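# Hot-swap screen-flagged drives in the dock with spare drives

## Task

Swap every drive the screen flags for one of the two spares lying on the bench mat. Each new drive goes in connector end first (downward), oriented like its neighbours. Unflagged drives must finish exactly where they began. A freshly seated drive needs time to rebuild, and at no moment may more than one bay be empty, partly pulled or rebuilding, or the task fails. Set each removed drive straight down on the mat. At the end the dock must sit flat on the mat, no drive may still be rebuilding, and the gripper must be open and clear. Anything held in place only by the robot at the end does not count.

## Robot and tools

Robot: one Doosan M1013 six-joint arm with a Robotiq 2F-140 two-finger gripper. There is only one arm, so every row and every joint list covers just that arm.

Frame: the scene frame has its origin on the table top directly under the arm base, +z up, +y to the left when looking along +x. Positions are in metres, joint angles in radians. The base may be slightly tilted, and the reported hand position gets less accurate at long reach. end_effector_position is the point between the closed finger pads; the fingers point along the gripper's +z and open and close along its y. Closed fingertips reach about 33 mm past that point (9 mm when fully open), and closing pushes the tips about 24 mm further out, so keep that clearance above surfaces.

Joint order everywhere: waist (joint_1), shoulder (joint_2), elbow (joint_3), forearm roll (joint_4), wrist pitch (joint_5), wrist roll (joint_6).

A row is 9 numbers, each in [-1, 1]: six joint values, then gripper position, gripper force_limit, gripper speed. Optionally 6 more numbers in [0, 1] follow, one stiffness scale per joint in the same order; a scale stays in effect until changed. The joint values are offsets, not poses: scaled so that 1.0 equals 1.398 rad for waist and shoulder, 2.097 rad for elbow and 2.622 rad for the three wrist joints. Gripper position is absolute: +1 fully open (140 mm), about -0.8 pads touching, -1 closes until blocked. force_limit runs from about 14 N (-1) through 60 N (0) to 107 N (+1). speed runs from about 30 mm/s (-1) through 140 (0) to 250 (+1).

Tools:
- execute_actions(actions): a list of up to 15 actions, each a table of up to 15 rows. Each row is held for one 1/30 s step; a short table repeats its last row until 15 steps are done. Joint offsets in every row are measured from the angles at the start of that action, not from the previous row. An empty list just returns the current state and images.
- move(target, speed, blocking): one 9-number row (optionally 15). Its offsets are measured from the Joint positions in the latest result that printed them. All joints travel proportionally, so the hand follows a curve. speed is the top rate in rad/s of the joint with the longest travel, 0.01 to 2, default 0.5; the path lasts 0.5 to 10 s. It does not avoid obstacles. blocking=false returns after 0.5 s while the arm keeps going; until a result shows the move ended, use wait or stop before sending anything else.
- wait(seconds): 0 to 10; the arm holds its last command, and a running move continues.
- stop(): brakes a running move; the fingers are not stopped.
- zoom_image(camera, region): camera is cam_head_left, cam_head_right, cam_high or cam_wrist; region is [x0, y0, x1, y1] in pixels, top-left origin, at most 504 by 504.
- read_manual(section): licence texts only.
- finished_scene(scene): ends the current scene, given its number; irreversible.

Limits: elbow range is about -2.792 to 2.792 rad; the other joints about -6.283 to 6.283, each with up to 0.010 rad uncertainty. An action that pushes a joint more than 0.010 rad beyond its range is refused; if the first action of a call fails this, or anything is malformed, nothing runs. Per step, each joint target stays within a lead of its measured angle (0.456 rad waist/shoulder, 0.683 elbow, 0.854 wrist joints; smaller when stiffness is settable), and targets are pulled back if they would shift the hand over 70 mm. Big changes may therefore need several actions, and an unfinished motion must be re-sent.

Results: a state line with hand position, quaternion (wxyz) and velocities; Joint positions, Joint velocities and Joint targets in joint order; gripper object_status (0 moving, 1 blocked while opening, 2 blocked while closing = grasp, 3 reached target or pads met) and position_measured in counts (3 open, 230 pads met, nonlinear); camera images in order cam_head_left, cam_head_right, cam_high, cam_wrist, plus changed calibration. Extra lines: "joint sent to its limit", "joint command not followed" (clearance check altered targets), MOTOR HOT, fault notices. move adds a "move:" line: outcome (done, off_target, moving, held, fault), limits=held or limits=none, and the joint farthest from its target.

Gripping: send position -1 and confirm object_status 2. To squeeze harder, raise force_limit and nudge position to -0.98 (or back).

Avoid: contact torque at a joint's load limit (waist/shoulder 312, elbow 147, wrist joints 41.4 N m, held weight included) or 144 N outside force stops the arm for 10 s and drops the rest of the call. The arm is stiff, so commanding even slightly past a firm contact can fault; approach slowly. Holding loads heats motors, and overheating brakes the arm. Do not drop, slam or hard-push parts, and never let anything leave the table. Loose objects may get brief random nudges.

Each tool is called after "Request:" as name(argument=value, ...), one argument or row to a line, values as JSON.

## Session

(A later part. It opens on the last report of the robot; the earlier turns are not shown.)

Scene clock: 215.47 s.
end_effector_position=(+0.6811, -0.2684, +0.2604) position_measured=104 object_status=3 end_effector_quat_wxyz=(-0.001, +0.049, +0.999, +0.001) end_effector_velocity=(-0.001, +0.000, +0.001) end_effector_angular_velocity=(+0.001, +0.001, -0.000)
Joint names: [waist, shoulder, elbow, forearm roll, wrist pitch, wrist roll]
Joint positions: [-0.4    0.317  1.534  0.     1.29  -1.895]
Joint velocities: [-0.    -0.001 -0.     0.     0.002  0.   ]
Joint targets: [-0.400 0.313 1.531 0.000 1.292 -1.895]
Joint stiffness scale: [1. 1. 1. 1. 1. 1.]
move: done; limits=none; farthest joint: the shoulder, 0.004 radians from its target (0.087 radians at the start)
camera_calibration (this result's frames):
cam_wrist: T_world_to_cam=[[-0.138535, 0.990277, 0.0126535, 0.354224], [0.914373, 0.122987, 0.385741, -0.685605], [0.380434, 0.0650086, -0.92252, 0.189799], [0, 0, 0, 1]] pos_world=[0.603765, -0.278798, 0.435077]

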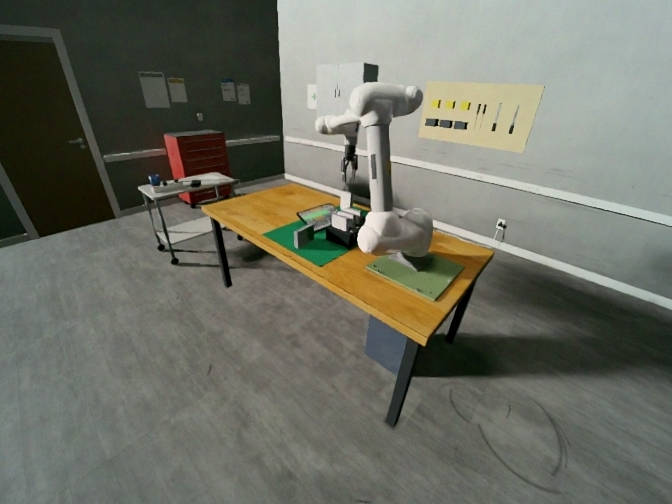

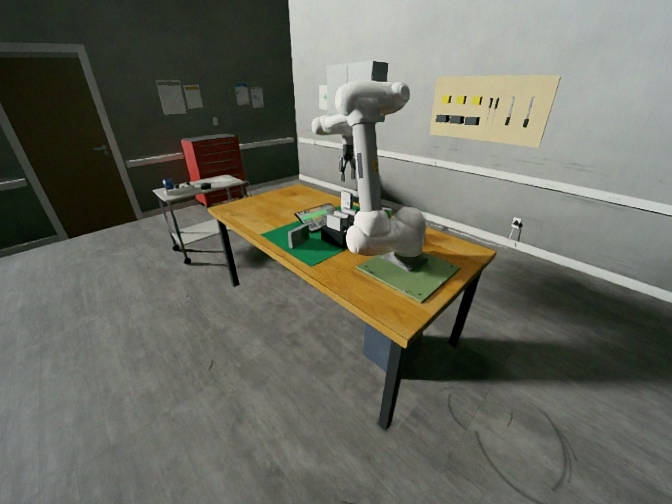

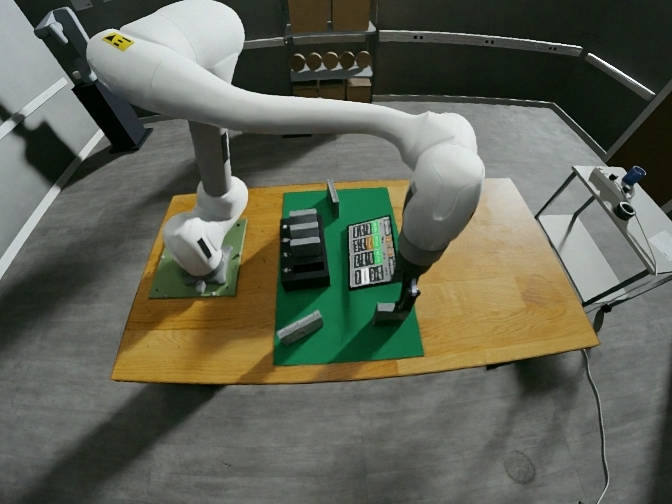

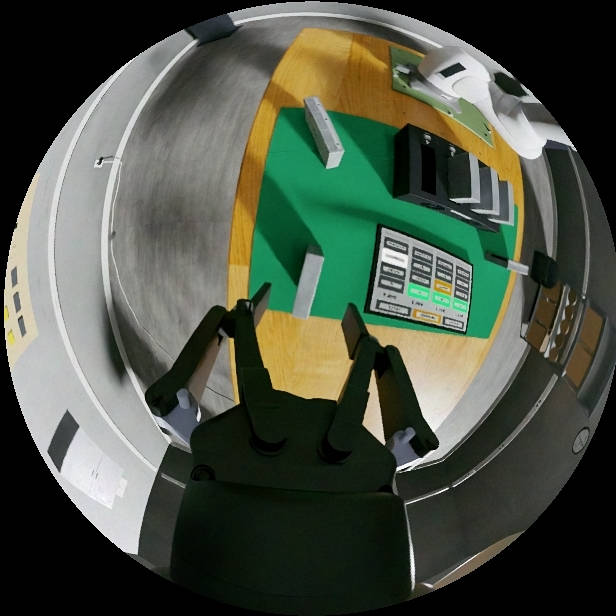

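Request:
move(
  target=[0.089,0.0391,0.1587,-0.194,0.0979,-0.0971,0.2,0.3,0.5],
  speed=0.5,
)

Request:
zoom_image(
  camera="cam_wrist",
  region=[200, 150, 450, 400],
)

Scene clock: 250.10 s.
end_effector_position=(+0.4332, -0.2672, +0.1593) position_measured=104 object_status=3 end_effector_quat_wxyz=(-0.374, -0.208, +0.900, -0.084) end_effector_velocity=(-0.000, -0.000, +0.000) end_effector_angular_velocity=(-0.001, +0.003, +0.002)
Joint names: [waist, shoulder, elbow, forearm roll, wrist pitch, wrist roll]
Joint positions: [-0.28   0.368  1.864 -0.505  1.544 -2.142]
Joint velocities: [ 0.     0.     0.    -0.003  0.002 -0.001]
Joint targets: [-0.276 0.371 1.867 -0.508 1.546 -2.149]
Joint stiffness scale: [1. 1. 1. 1. 1. 1.]
move: done; limits=none; farthest joint: the wrist roll, 0.007 radians from its target (0.255 radians at the start)
camera_calibration (this result's frames):
cam_wrist: T_world_to_cam=[[-0.567527, 0.804042, 0.177283, 0.429828], [0.722709, 0.589627, -0.3606, -0.0935052], [-0.394469, -0.0765257, -0.915717, 0.487493], [0, 0, 0, 1]] pos_world=[0.503816, -0.253161, 0.336486]

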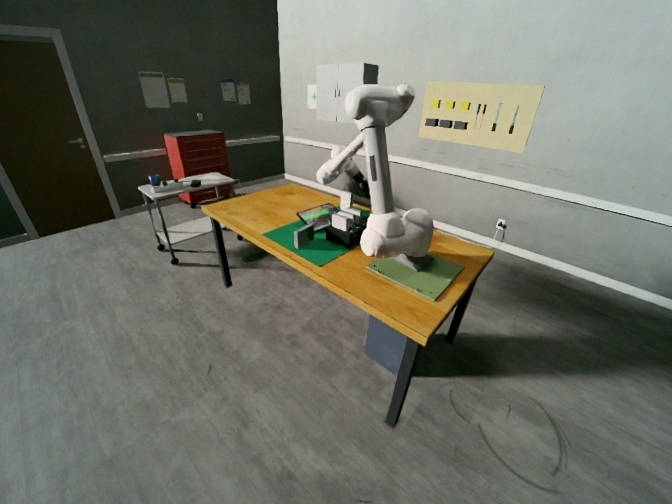

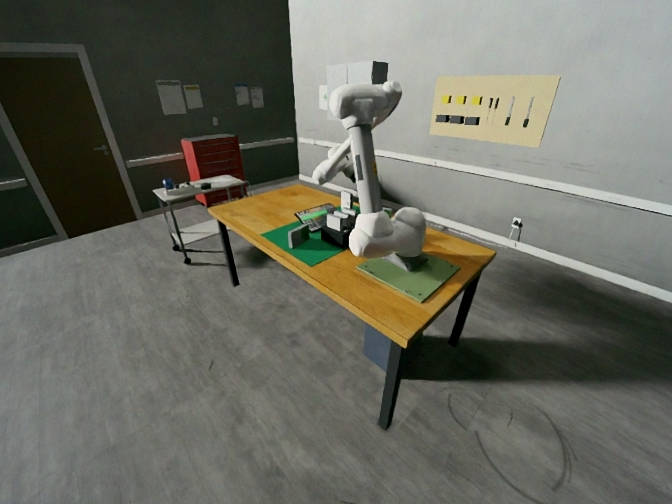

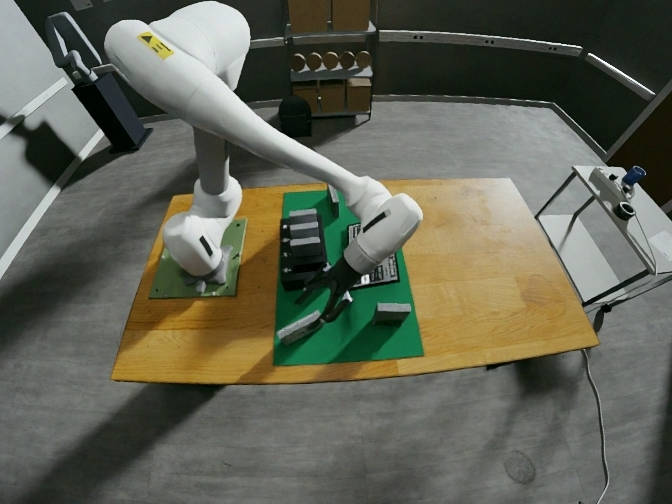

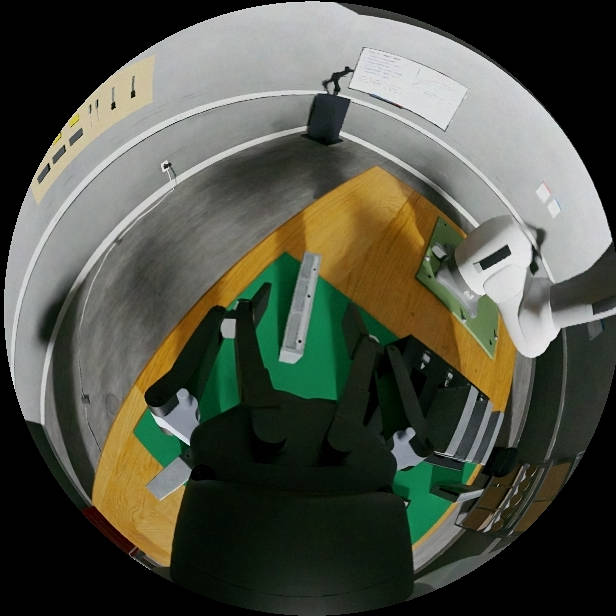

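Region (200, 150, 450, 400) of cam_wrist's 616x616 image, scaled by 2.016, with more detail than that image has.

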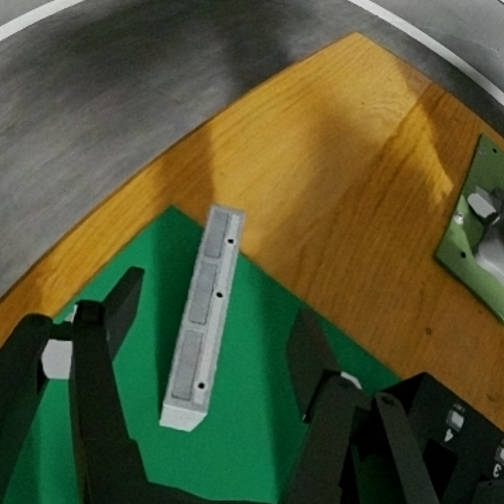

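Request:
move(
  target=[-0.0103,0.0799,0.0194,-0.0065,-0.0513,0.0272,0.2,0.3,0.5],
  speed=0.2,
)

Request:
zoom_image(
  camera="cam_wrist",
  region=[200, 150, 450, 400],
)

Scene clock: 268.47 s.
end_effector_position=(+0.4379, -0.2761, +0.0713) position_measured=104 object_status=3 end_effector_quat_wxyz=(-0.373, -0.208, +0.900, -0.084) end_effector_velocity=(+0.001, -0.000, -0.001) end_effector_angular_velocity=(-0.001, -0.002, -0.000)
Joint names: [waist, shoulder, elbow, forearm roll, wrist pitch, wrist roll]
Joint positions: [-0.29   0.476  1.902 -0.518  1.412 -2.078]
Joint velocities: [-0.     0.001 -0.001 -0.    -0.002  0.001]
Joint targets: [-0.294 0.479 1.905 -0.522 1.410 -2.071]
Joint stiffness scale: [1. 1. 1. 1. 1. 1.]
move: done; limits=none; farthest joint: the wrist roll, 0.007 radians from its target (0.072 radians at the start)
camera_calibration (this result's frames):
cam_wrist: T_world_to_cam=[[-0.568519, 0.803508, 0.176527, 0.455578], [0.72252, 0.590285, -0.359902, -0.123196], [-0.393385, -0.0770664, -0.916138, 0.407542], [0, 0, 0, 1]] pos_world=[0.508337, -0.261932, 0.248604]

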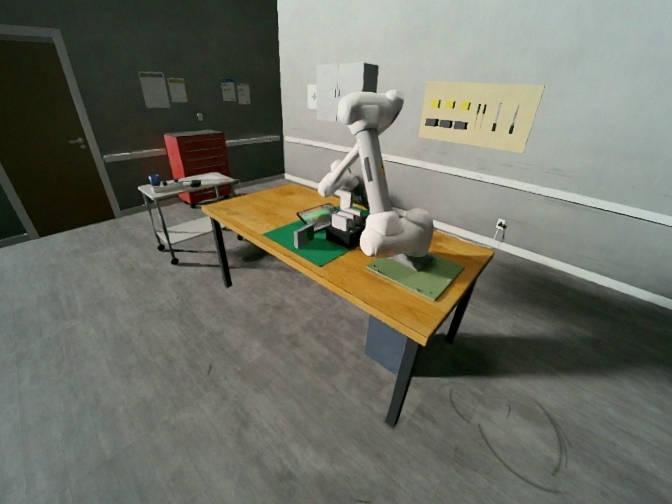

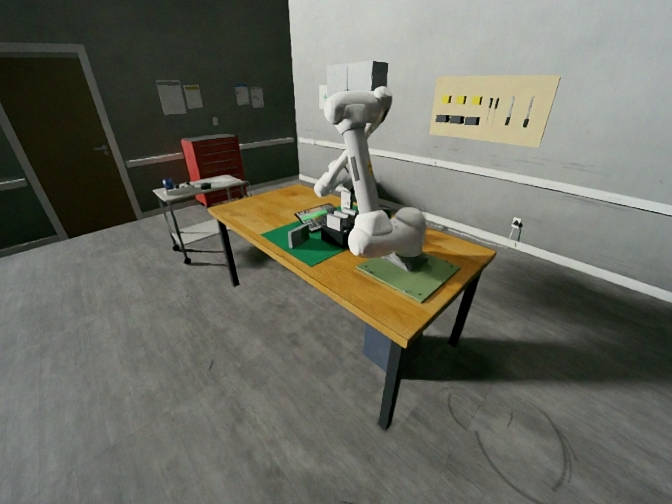

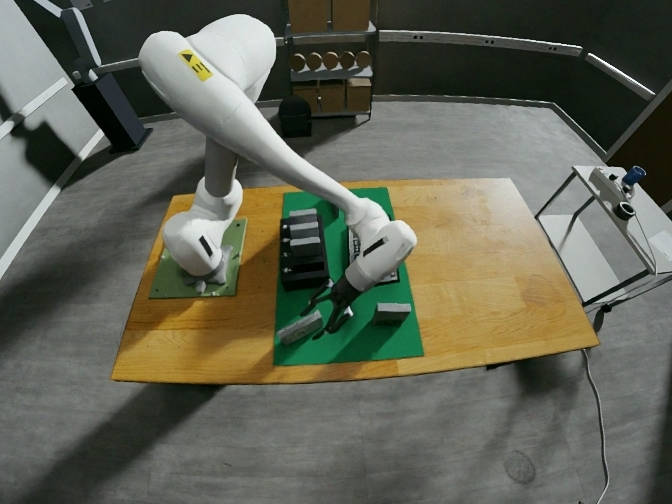

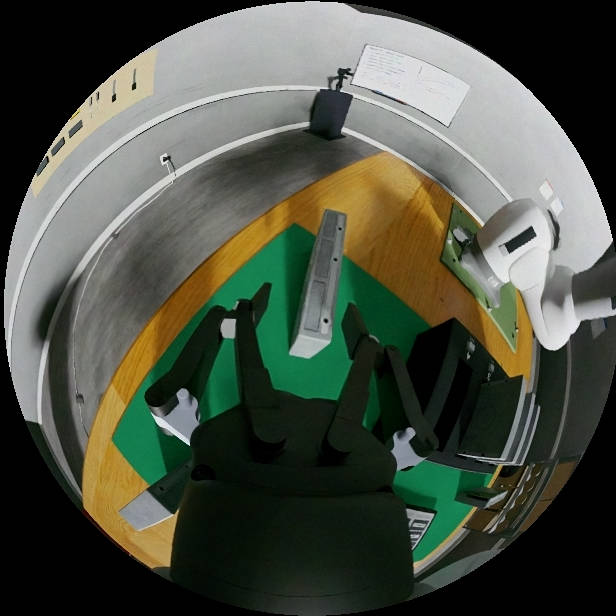

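Region (200, 150, 450, 400) of cam_wrist's 616x616 image, scaled by 2.016, with more detail than that image has.

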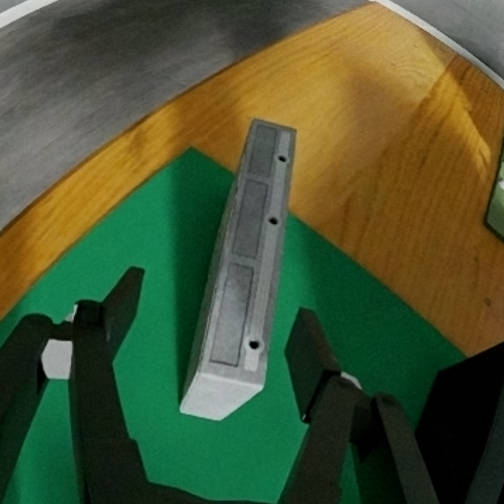

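Request:
move(
  target=[0,0,0,0,0,0,-1,1,0.2],
)

Scene clock: 273.87 s.
end_effector_position=(+0.4380, -0.2761, +0.0713) position_measured=196 object_status=2 end_effector_quat_wxyz=(-0.373, -0.208, +0.900, -0.084) end_effector_velocity=(+0.000, -0.000, +0.000) end_effector_angular_velocity=(-0.000, -0.000, -0.000)
Joint names: [waist, shoulder, elbow, forearm roll, wrist pitch, wrist roll]
Joint positions: [-0.29   0.476  1.902 -0.518  1.412 -2.078]
Joint velocities: [ 0. -0. -0. -0.  0.  0.]
Joint targets: [-0.290 0.476 1.902 -0.518 1.412 -2.078]
Joint stiffness scale: [1. 1. 1. 1. 1. 1.]
move: done; limits=none; farthest joint: the waist, 0.000 radians from its target (0.000 radians at the start)
camera_calibration (this result's frames):
cam_wrist: T_world_to_cam=[[-0.568577, 0.803507, 0.176342, 0.455675], [0.722566, 0.590272, -0.35983, -0.123254], [-0.393216, -0.0771723, -0.916202, 0.407426], [0, 0, 0, 1]] pos_world=[0.508352, -0.261943, 0.248579]

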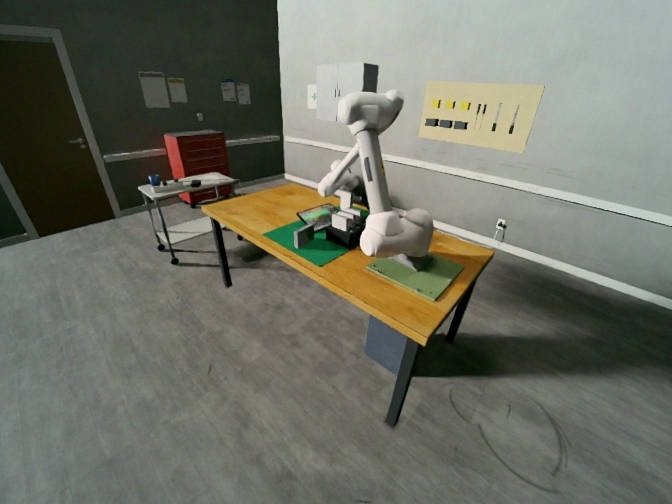

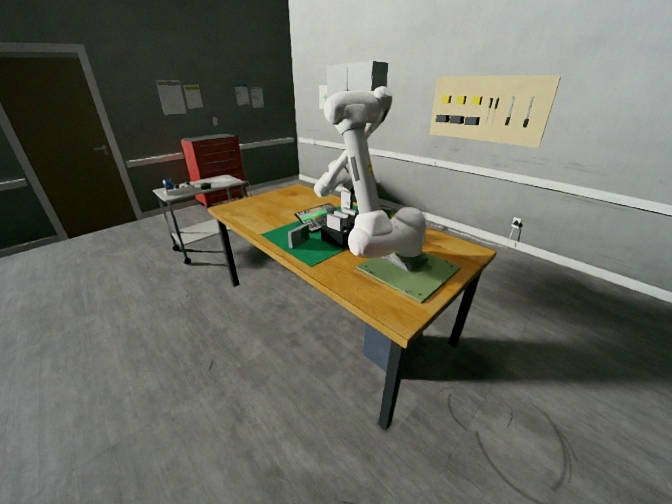

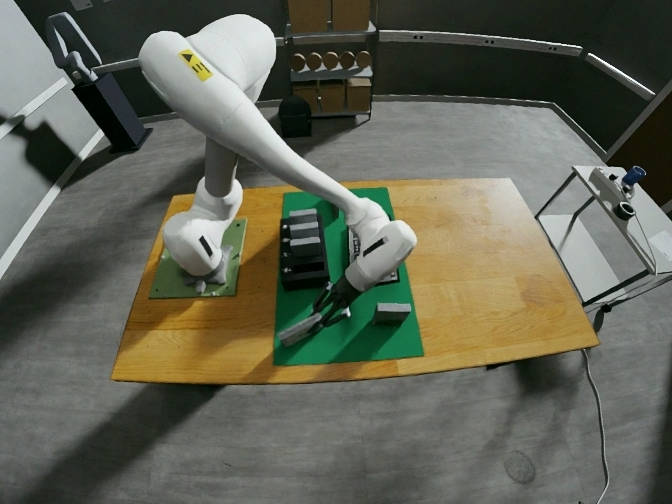

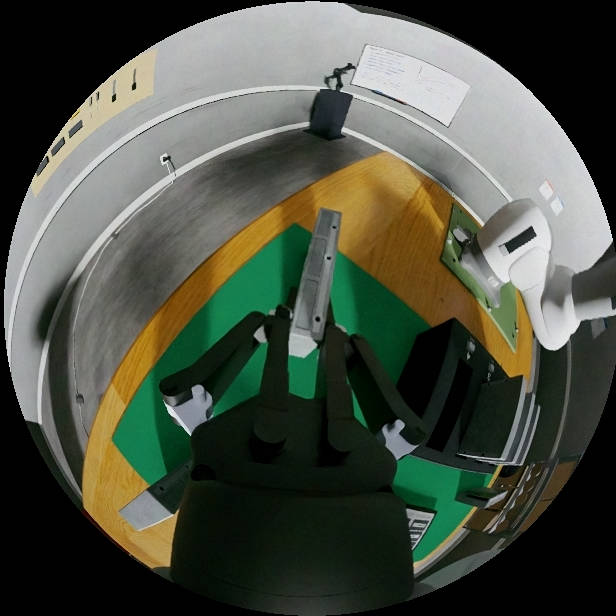

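Request:
move(
  target=[0,-0.2146,-0.0906,0.0076,0.16,-0.0953,-1,1,0.2],
  speed=0.4,
)

Scene clock: 307.33 s.
end_effector_position=(+0.4117, -0.2598, +0.3512) position_measured=196 object_status=2 end_effector_quat_wxyz=(-0.366, -0.210, +0.904, -0.072) end_effector_velocity=(-0.000, +0.000, +0.000) end_effector_angular_velocity=(+0.001, +0.002, +0.001)
Joint names: [waist, shoulder, elbow, forearm roll, wrist pitch, wrist roll]
Joint positions: [-0.29   0.179  1.715 -0.502  1.829 -2.321]
Joint velocities: [-0.     0.    -0.    -0.     0.001 -0.002]
Joint targets: [-0.290 0.176 1.712 -0.498 1.831 -2.328]
Joint stiffness scale: [1. 1. 1. 1. 1. 1.]
move: done; limits=none; farthest joint: the wrist roll, 0.007 radians from its target (0.250 radians at the start)
camera_calibration (this result's frames):
cam_wrist: T_world_to_cam=[[-0.56549, 0.802021, 0.192309, 0.371073], [0.729967, 0.595234, -0.335923, -0.0233375], [-0.383886, -0.0495815, -0.922048, 0.660254], [0, 0, 0, 1]] pos_world=[0.480336, -0.250981, 0.529586]

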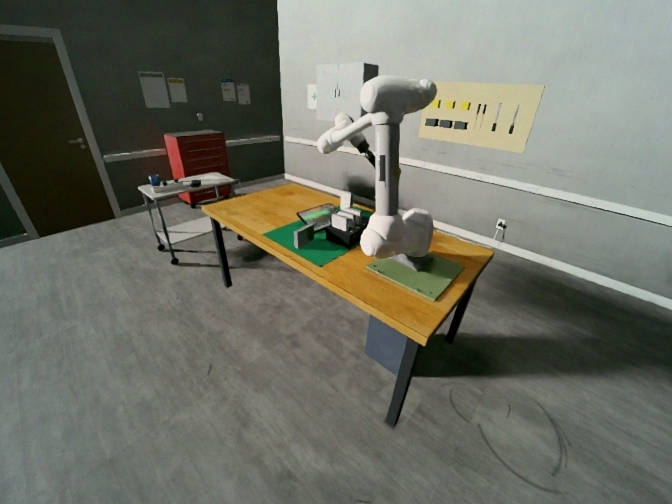

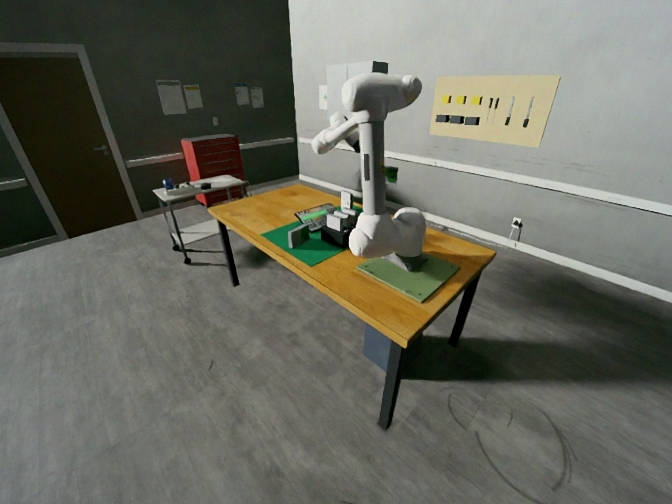

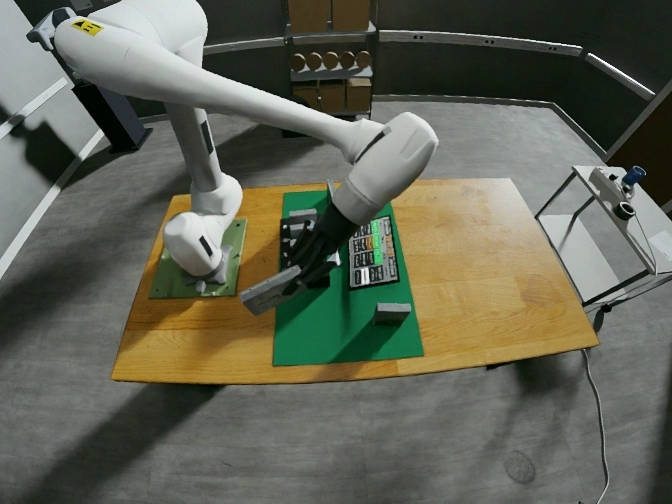

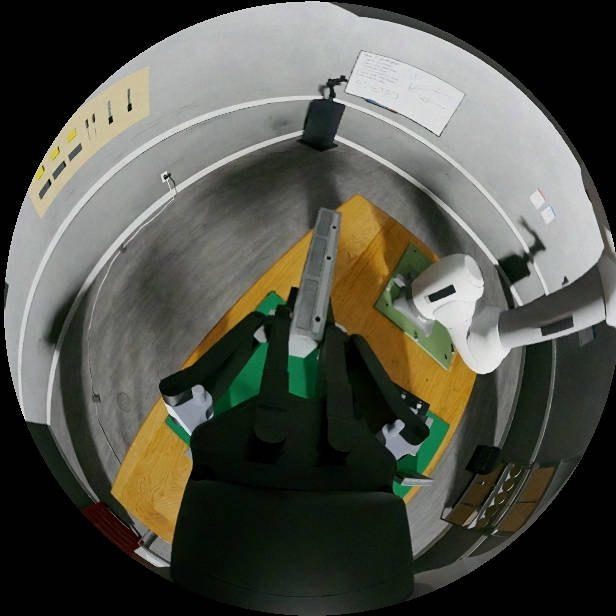

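Request:
execute_actions(
  actions=[],
)

Scene clock: 336.27 s.
end_effector_position=(+0.4117, -0.2598, +0.3513) position_measured=196 object_status=2 end_effector_quat_wxyz=(-0.366, -0.210, +0.904, -0.072) end_effector_velocity=(-0.000, +0.000, +0.001) end_effector_angular_velocity=(-0.001, -0.000, -0.000)
Joint names: [waist, shoulder, elbow, forearm roll, wrist pitch, wrist roll]
Joint positions: [-0.29   0.179  1.715 -0.502  1.829 -2.321]
Joint velocities: [-0.    -0.001 -0.    -0.     0.001  0.   ]
Joint targets: [-0.290 0.176 1.712 -0.498 1.831 -2.328]
Joint stiffness scale: [1. 1. 1. 1. 1. 1.]
camera_calibration (this result's frames):
cam_wrist: T_world_to_cam=[[-0.565446, 0.801992, 0.19256, 0.370893], [0.729877, 0.595283, -0.336033, -0.0232077], [-0.384124, -0.0494633, -0.921956, 0.660367], [0, 0, 0, 1]] pos_world=[0.480321, -0.250974, 0.529611]

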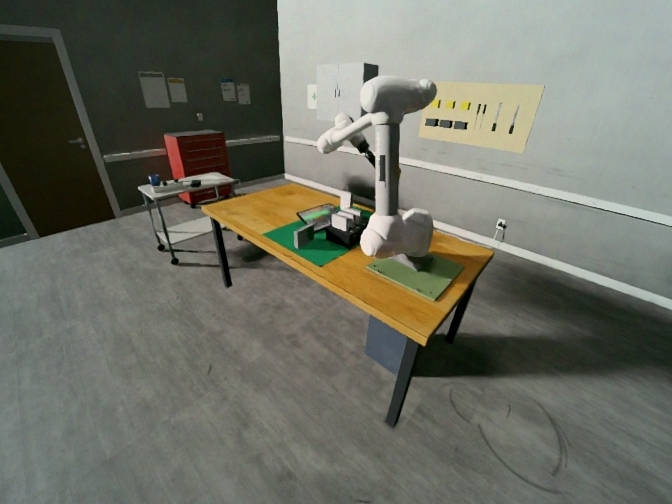

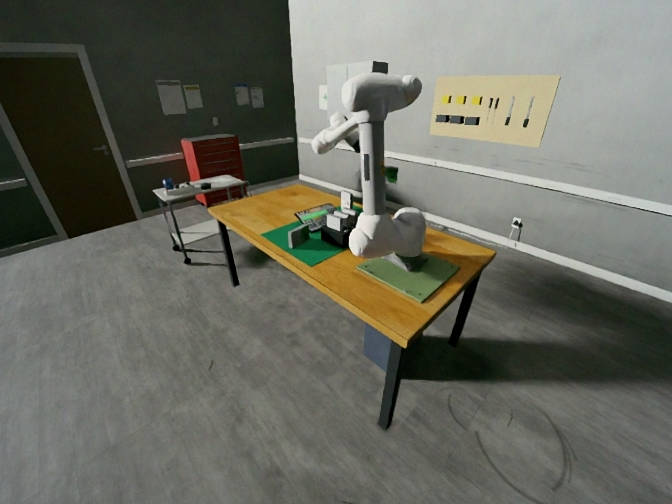

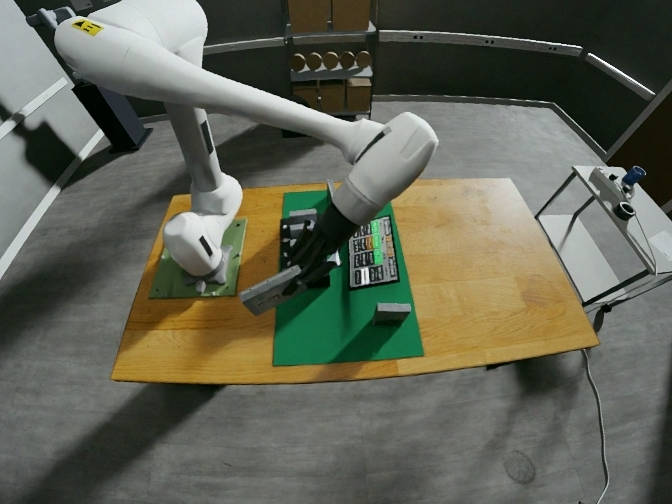

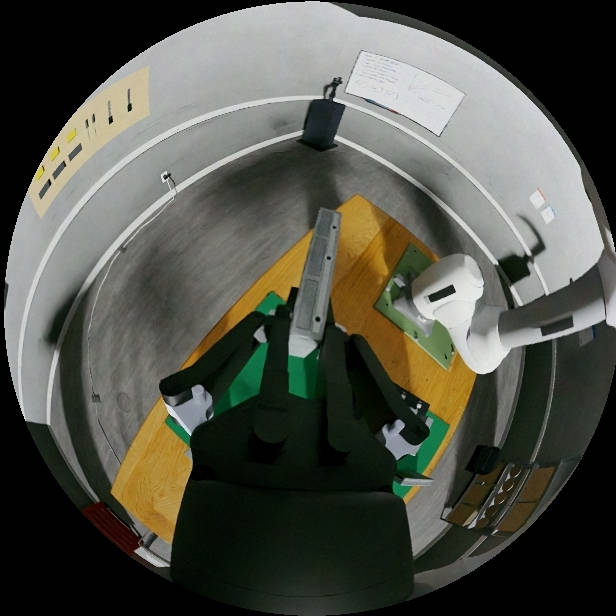

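Request:
move(
  target=[0.1174,0.0433,-0.0419,0.1324,0.0812,-0.9968,-1,1,0],
  speed=0.9,
)

Scene clock: 346.87 s.
end_effector_position=(+0.4445, -0.0812, +0.3631) position_measured=196 object_status=2 end_effector_quat_wxyz=(+0.008, +0.924, +0.023, -0.381) end_effector_velocity=(-0.000, +0.000, +0.000) end_effector_angular_velocity=(+0.001, -0.002, +0.001)
Joint names: [waist, shoulder, elbow, forearm roll, wrist pitch, wrist roll]
Joint positions: [-0.13   0.236  1.63  -0.158  2.04  -4.927]
Joint velocities: [ 0.    -0.001  0.     0.    -0.    -0.002]
Joint targets: [-0.126 0.240 1.627 -0.155 2.042 -4.934]
Joint stiffness scale: [1. 1. 1. 1. 1. 1.]
move: done; limits=none; farthest joint: the wrist roll, 0.007 radians from its target (2.613 radians at the start)
camera_calibration (this result's frames):
cam_wrist: T_world_to_cam=[[0.220348, -0.962121, -0.160528, -0.120388], [-0.353641, -0.232174, 0.906109, -0.186056], [-0.909057, -0.14289, -0.391405, 0.725807], [0, 0, 0, 1]] pos_world=[0.62053, -0.0553147, 0.433346]

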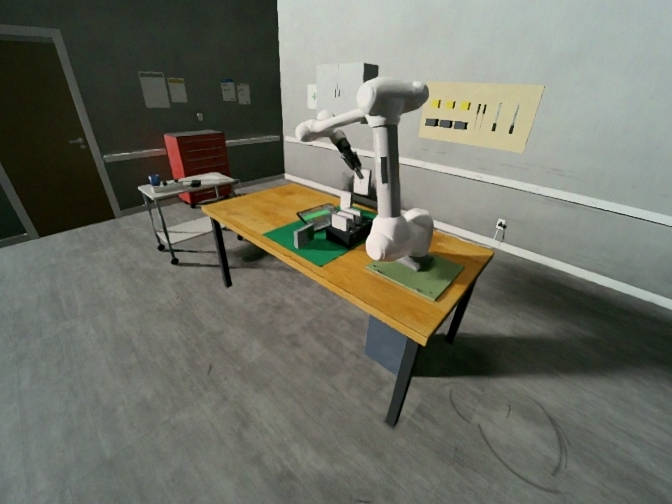

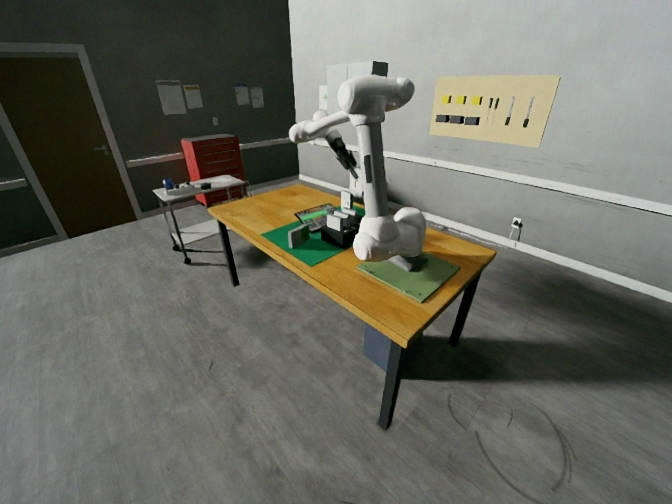

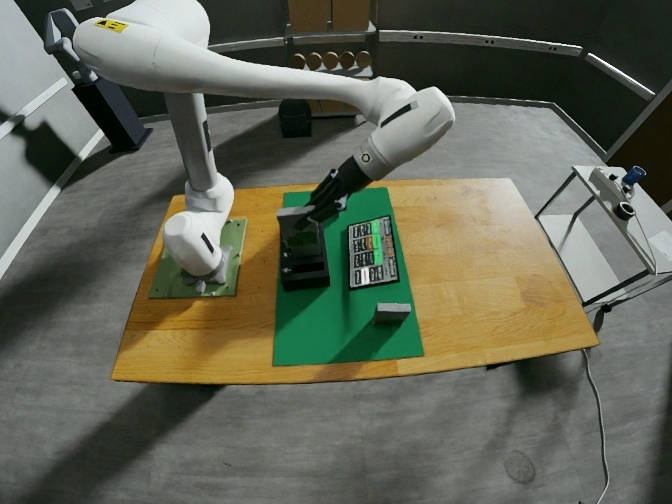

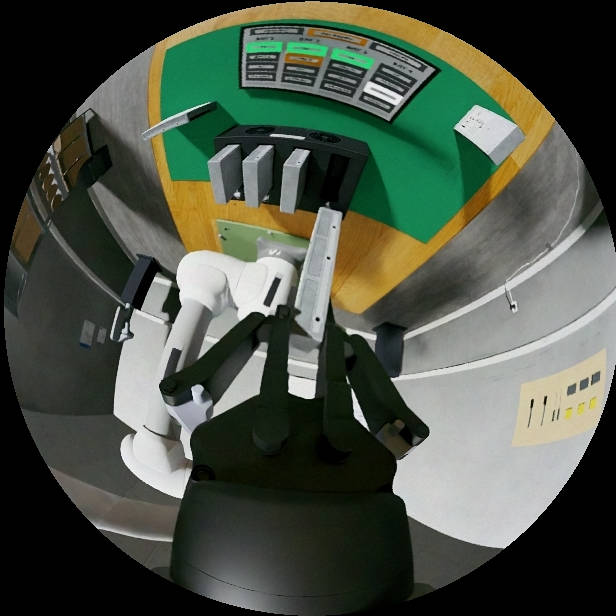

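Request:
move(
  target=[0.002,0.0687,0.0689,0.0061,-0.0866,0.0164,-1,1,0],
  speed=0.3,
)

Request:
zoom_image(
  camera="cam_wrist",
  region=[200, 80, 440, 320],
)

Request:
zoom_image(
  camera="cam_high",
  region=[250, 180, 370, 300],
)

Scene clock: 356.90 s.
end_effector_position=(+0.4455, -0.0811, +0.2293) position_measured=196 object_status=2 end_effector_quat_wxyz=(+0.008, +0.923, +0.023, -0.384) end_effector_velocity=(+0.001, -0.000, -0.000) end_effector_angular_velocity=(-0.001, -0.004, -0.000)
Joint names: [waist, shoulder, elbow, forearm roll, wrist pitch, wrist roll]
Joint positions: [-0.13   0.328  1.771 -0.146  1.815 -4.891]
Joint velocities: [-0.    -0.001 -0.     0.    -0.003  0.001]
Joint targets: [-0.127 0.332 1.775 -0.142 1.813 -4.884]
Joint stiffness scale: [1. 1. 1. 1. 1. 1.]
move: done; limits=none; farthest joint: the wrist roll, 0.007 radians from its target (0.043 radians at the start)
camera_calibration (this result's frames):
cam_wrist: T_world_to_cam=[[0.2198, -0.961834, -0.162981, -0.141145], [-0.347714, -0.233336, 0.908102, -0.0676327], [-0.911473, -0.14293, -0.38573, 0.674087], [0, 0, 0, 1]] pos_world=[0.621919, -0.0551917, 0.298429]

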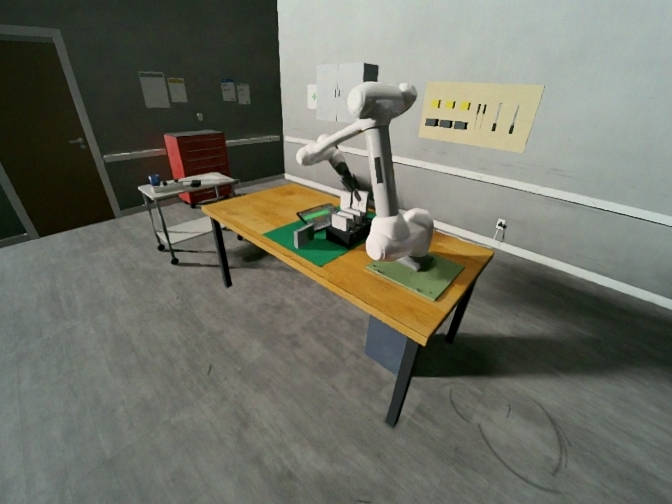

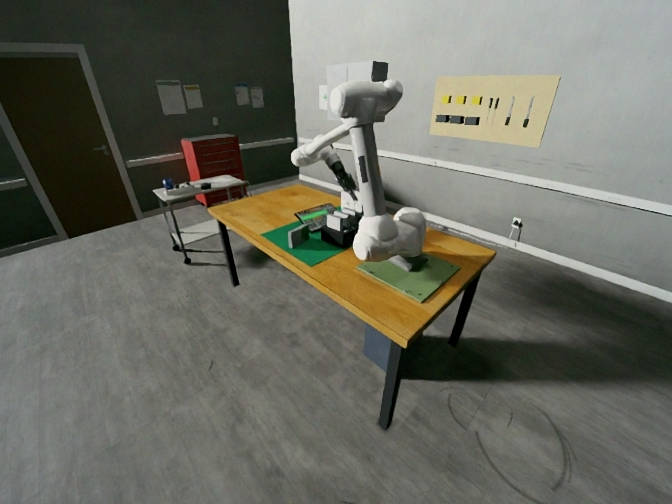

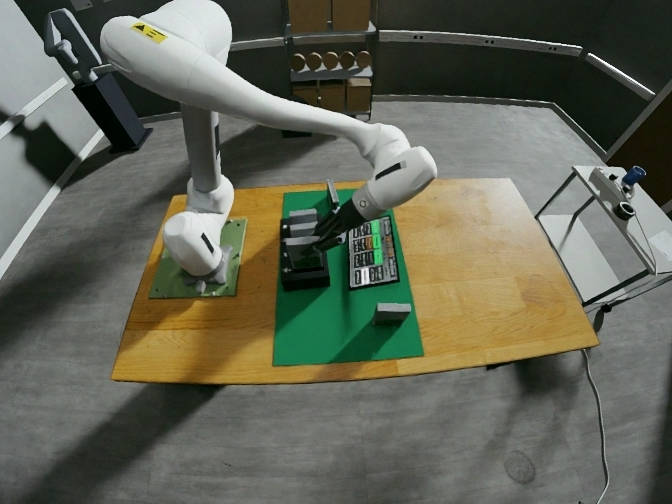

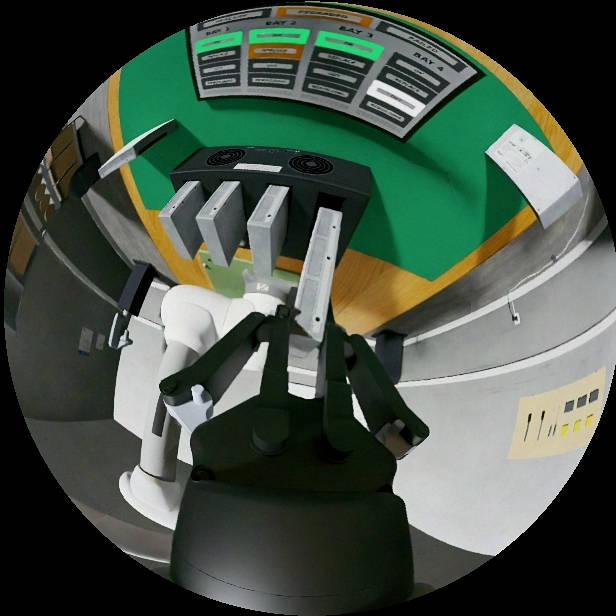

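Region (200, 80, 440, 320) of cam_wrist's 616x616 image, scaled by 2.100, with more detail than that image has.

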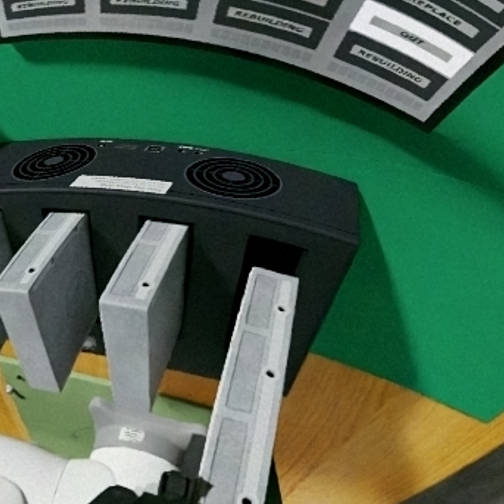

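Region (250, 180, 370, 300) of cam_high's 672x504 image, scaled by 4.200, with more detail than that image has.

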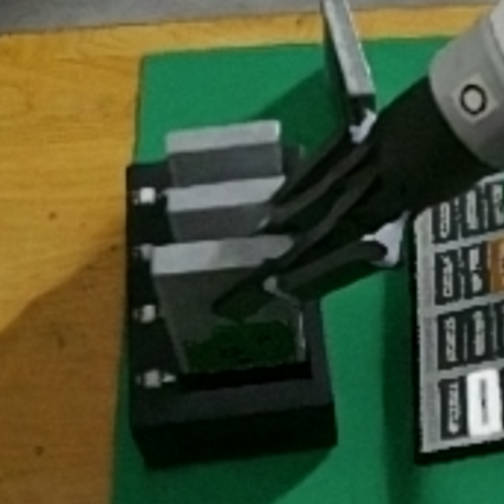

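Request:
move(
  target=[0.005,0.0286,0.0182,0.0027,-0.0272,0.0073,-1,1,0,0.7,0.7,0.7,0.7,0.7,0.7],
  speed=0.08,
)

Request:
zoom_image(
  camera="cam_wrist",
  region=[200, 80, 440, 320],
)

Request:
zoom_image(
  camera="cam_high",
  region=[250, 180, 370, 300],
)

Scene clock: 372.50 s.
end_effector_position=(+0.4455, -0.0802, +0.1896) position_measured=196 object_status=2 end_effector_quat_wxyz=(+0.008, +0.923, +0.024, -0.384) end_effector_velocity=(+0.000, +0.000, -0.000) end_effector_angular_velocity=(-0.000, -0.002, -0.000)
Joint names: [waist, shoulder, elbow, forearm roll, wrist pitch, wrist roll]
Joint positions: [-0.128  0.363  1.805 -0.143  1.747 -4.882]
Joint velocities: [ 0.    -0.001  0.001  0.001 -0.002  0.   ]
Joint targets: [-0.123 0.368 1.809 -0.138 1.744 -4.872]
Joint stiffness scale: [0.7 0.7 0.7 0.7 0.7 0.7]
move: done; limits=none; farthest joint: the wrist roll, 0.010 radians from its target (0.019 radians at the start)
camera_calibration (this result's frames):
cam_wrist: T_world_to_cam=[[0.221907, -0.961262, -0.1635, -0.147592], [-0.347541, -0.234642, 0.907832, -0.0315419], [-0.911028, -0.144631, -0.386147, 0.658651], [0, 0, 0, 1]] pos_world=[0.621839, -0.0540143, 0.258839]

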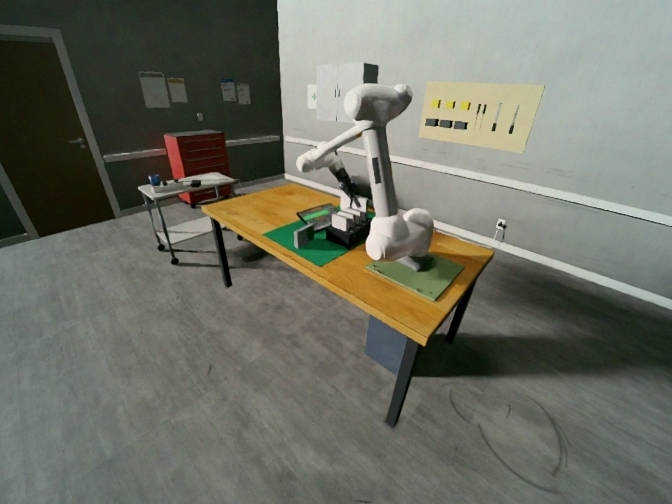

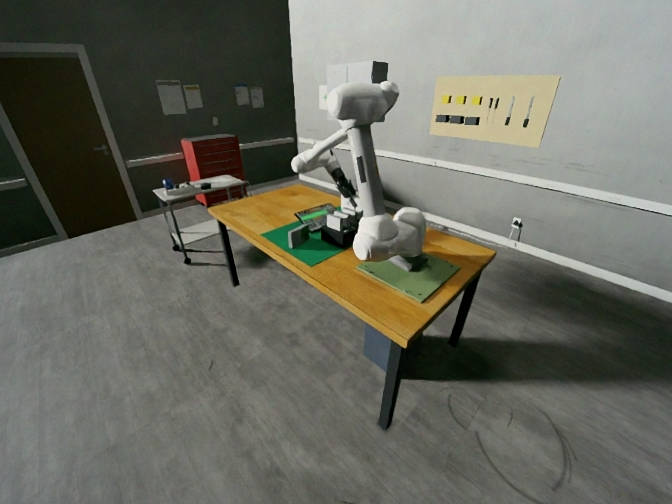

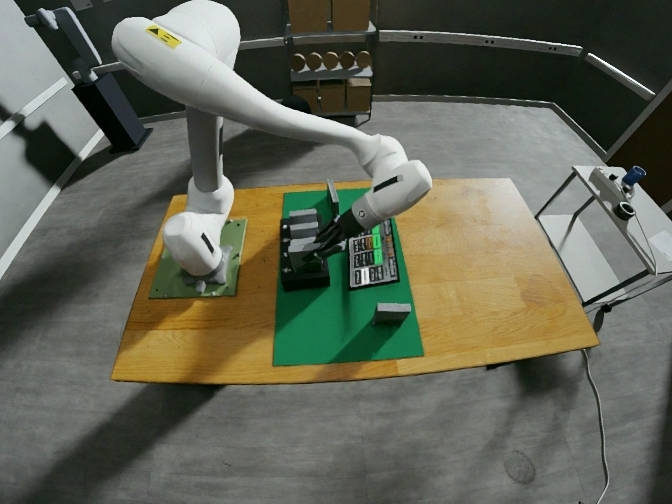

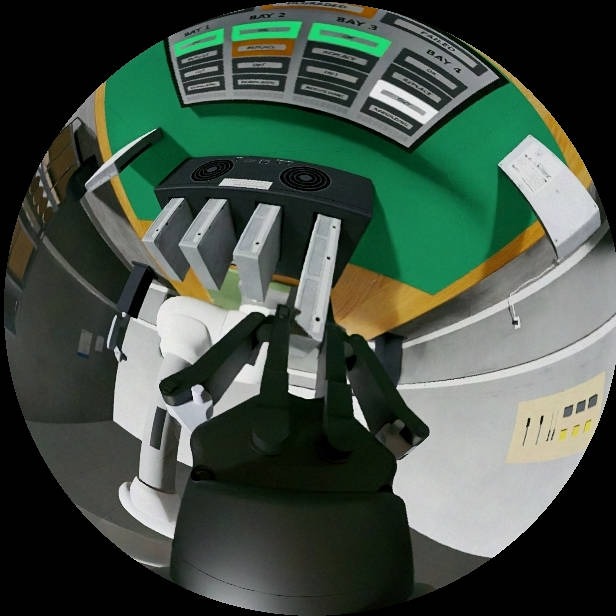

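Region (200, 80, 440, 320) of cam_wrist's 616x616 image, scaled by 2.100, with more detail than that image has.

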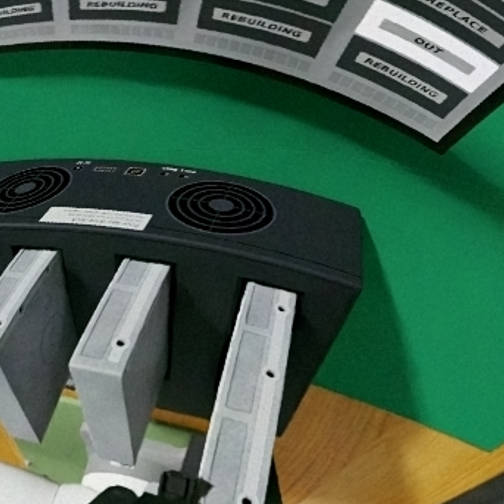

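Region (250, 180, 370, 300) of cam_high's 672x504 image, scaled by 4.200, with more detail than that image has.

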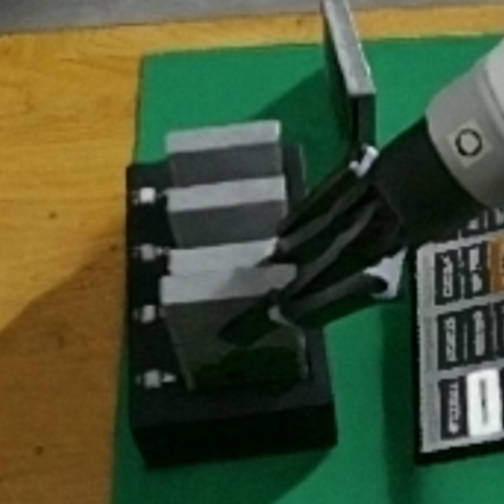

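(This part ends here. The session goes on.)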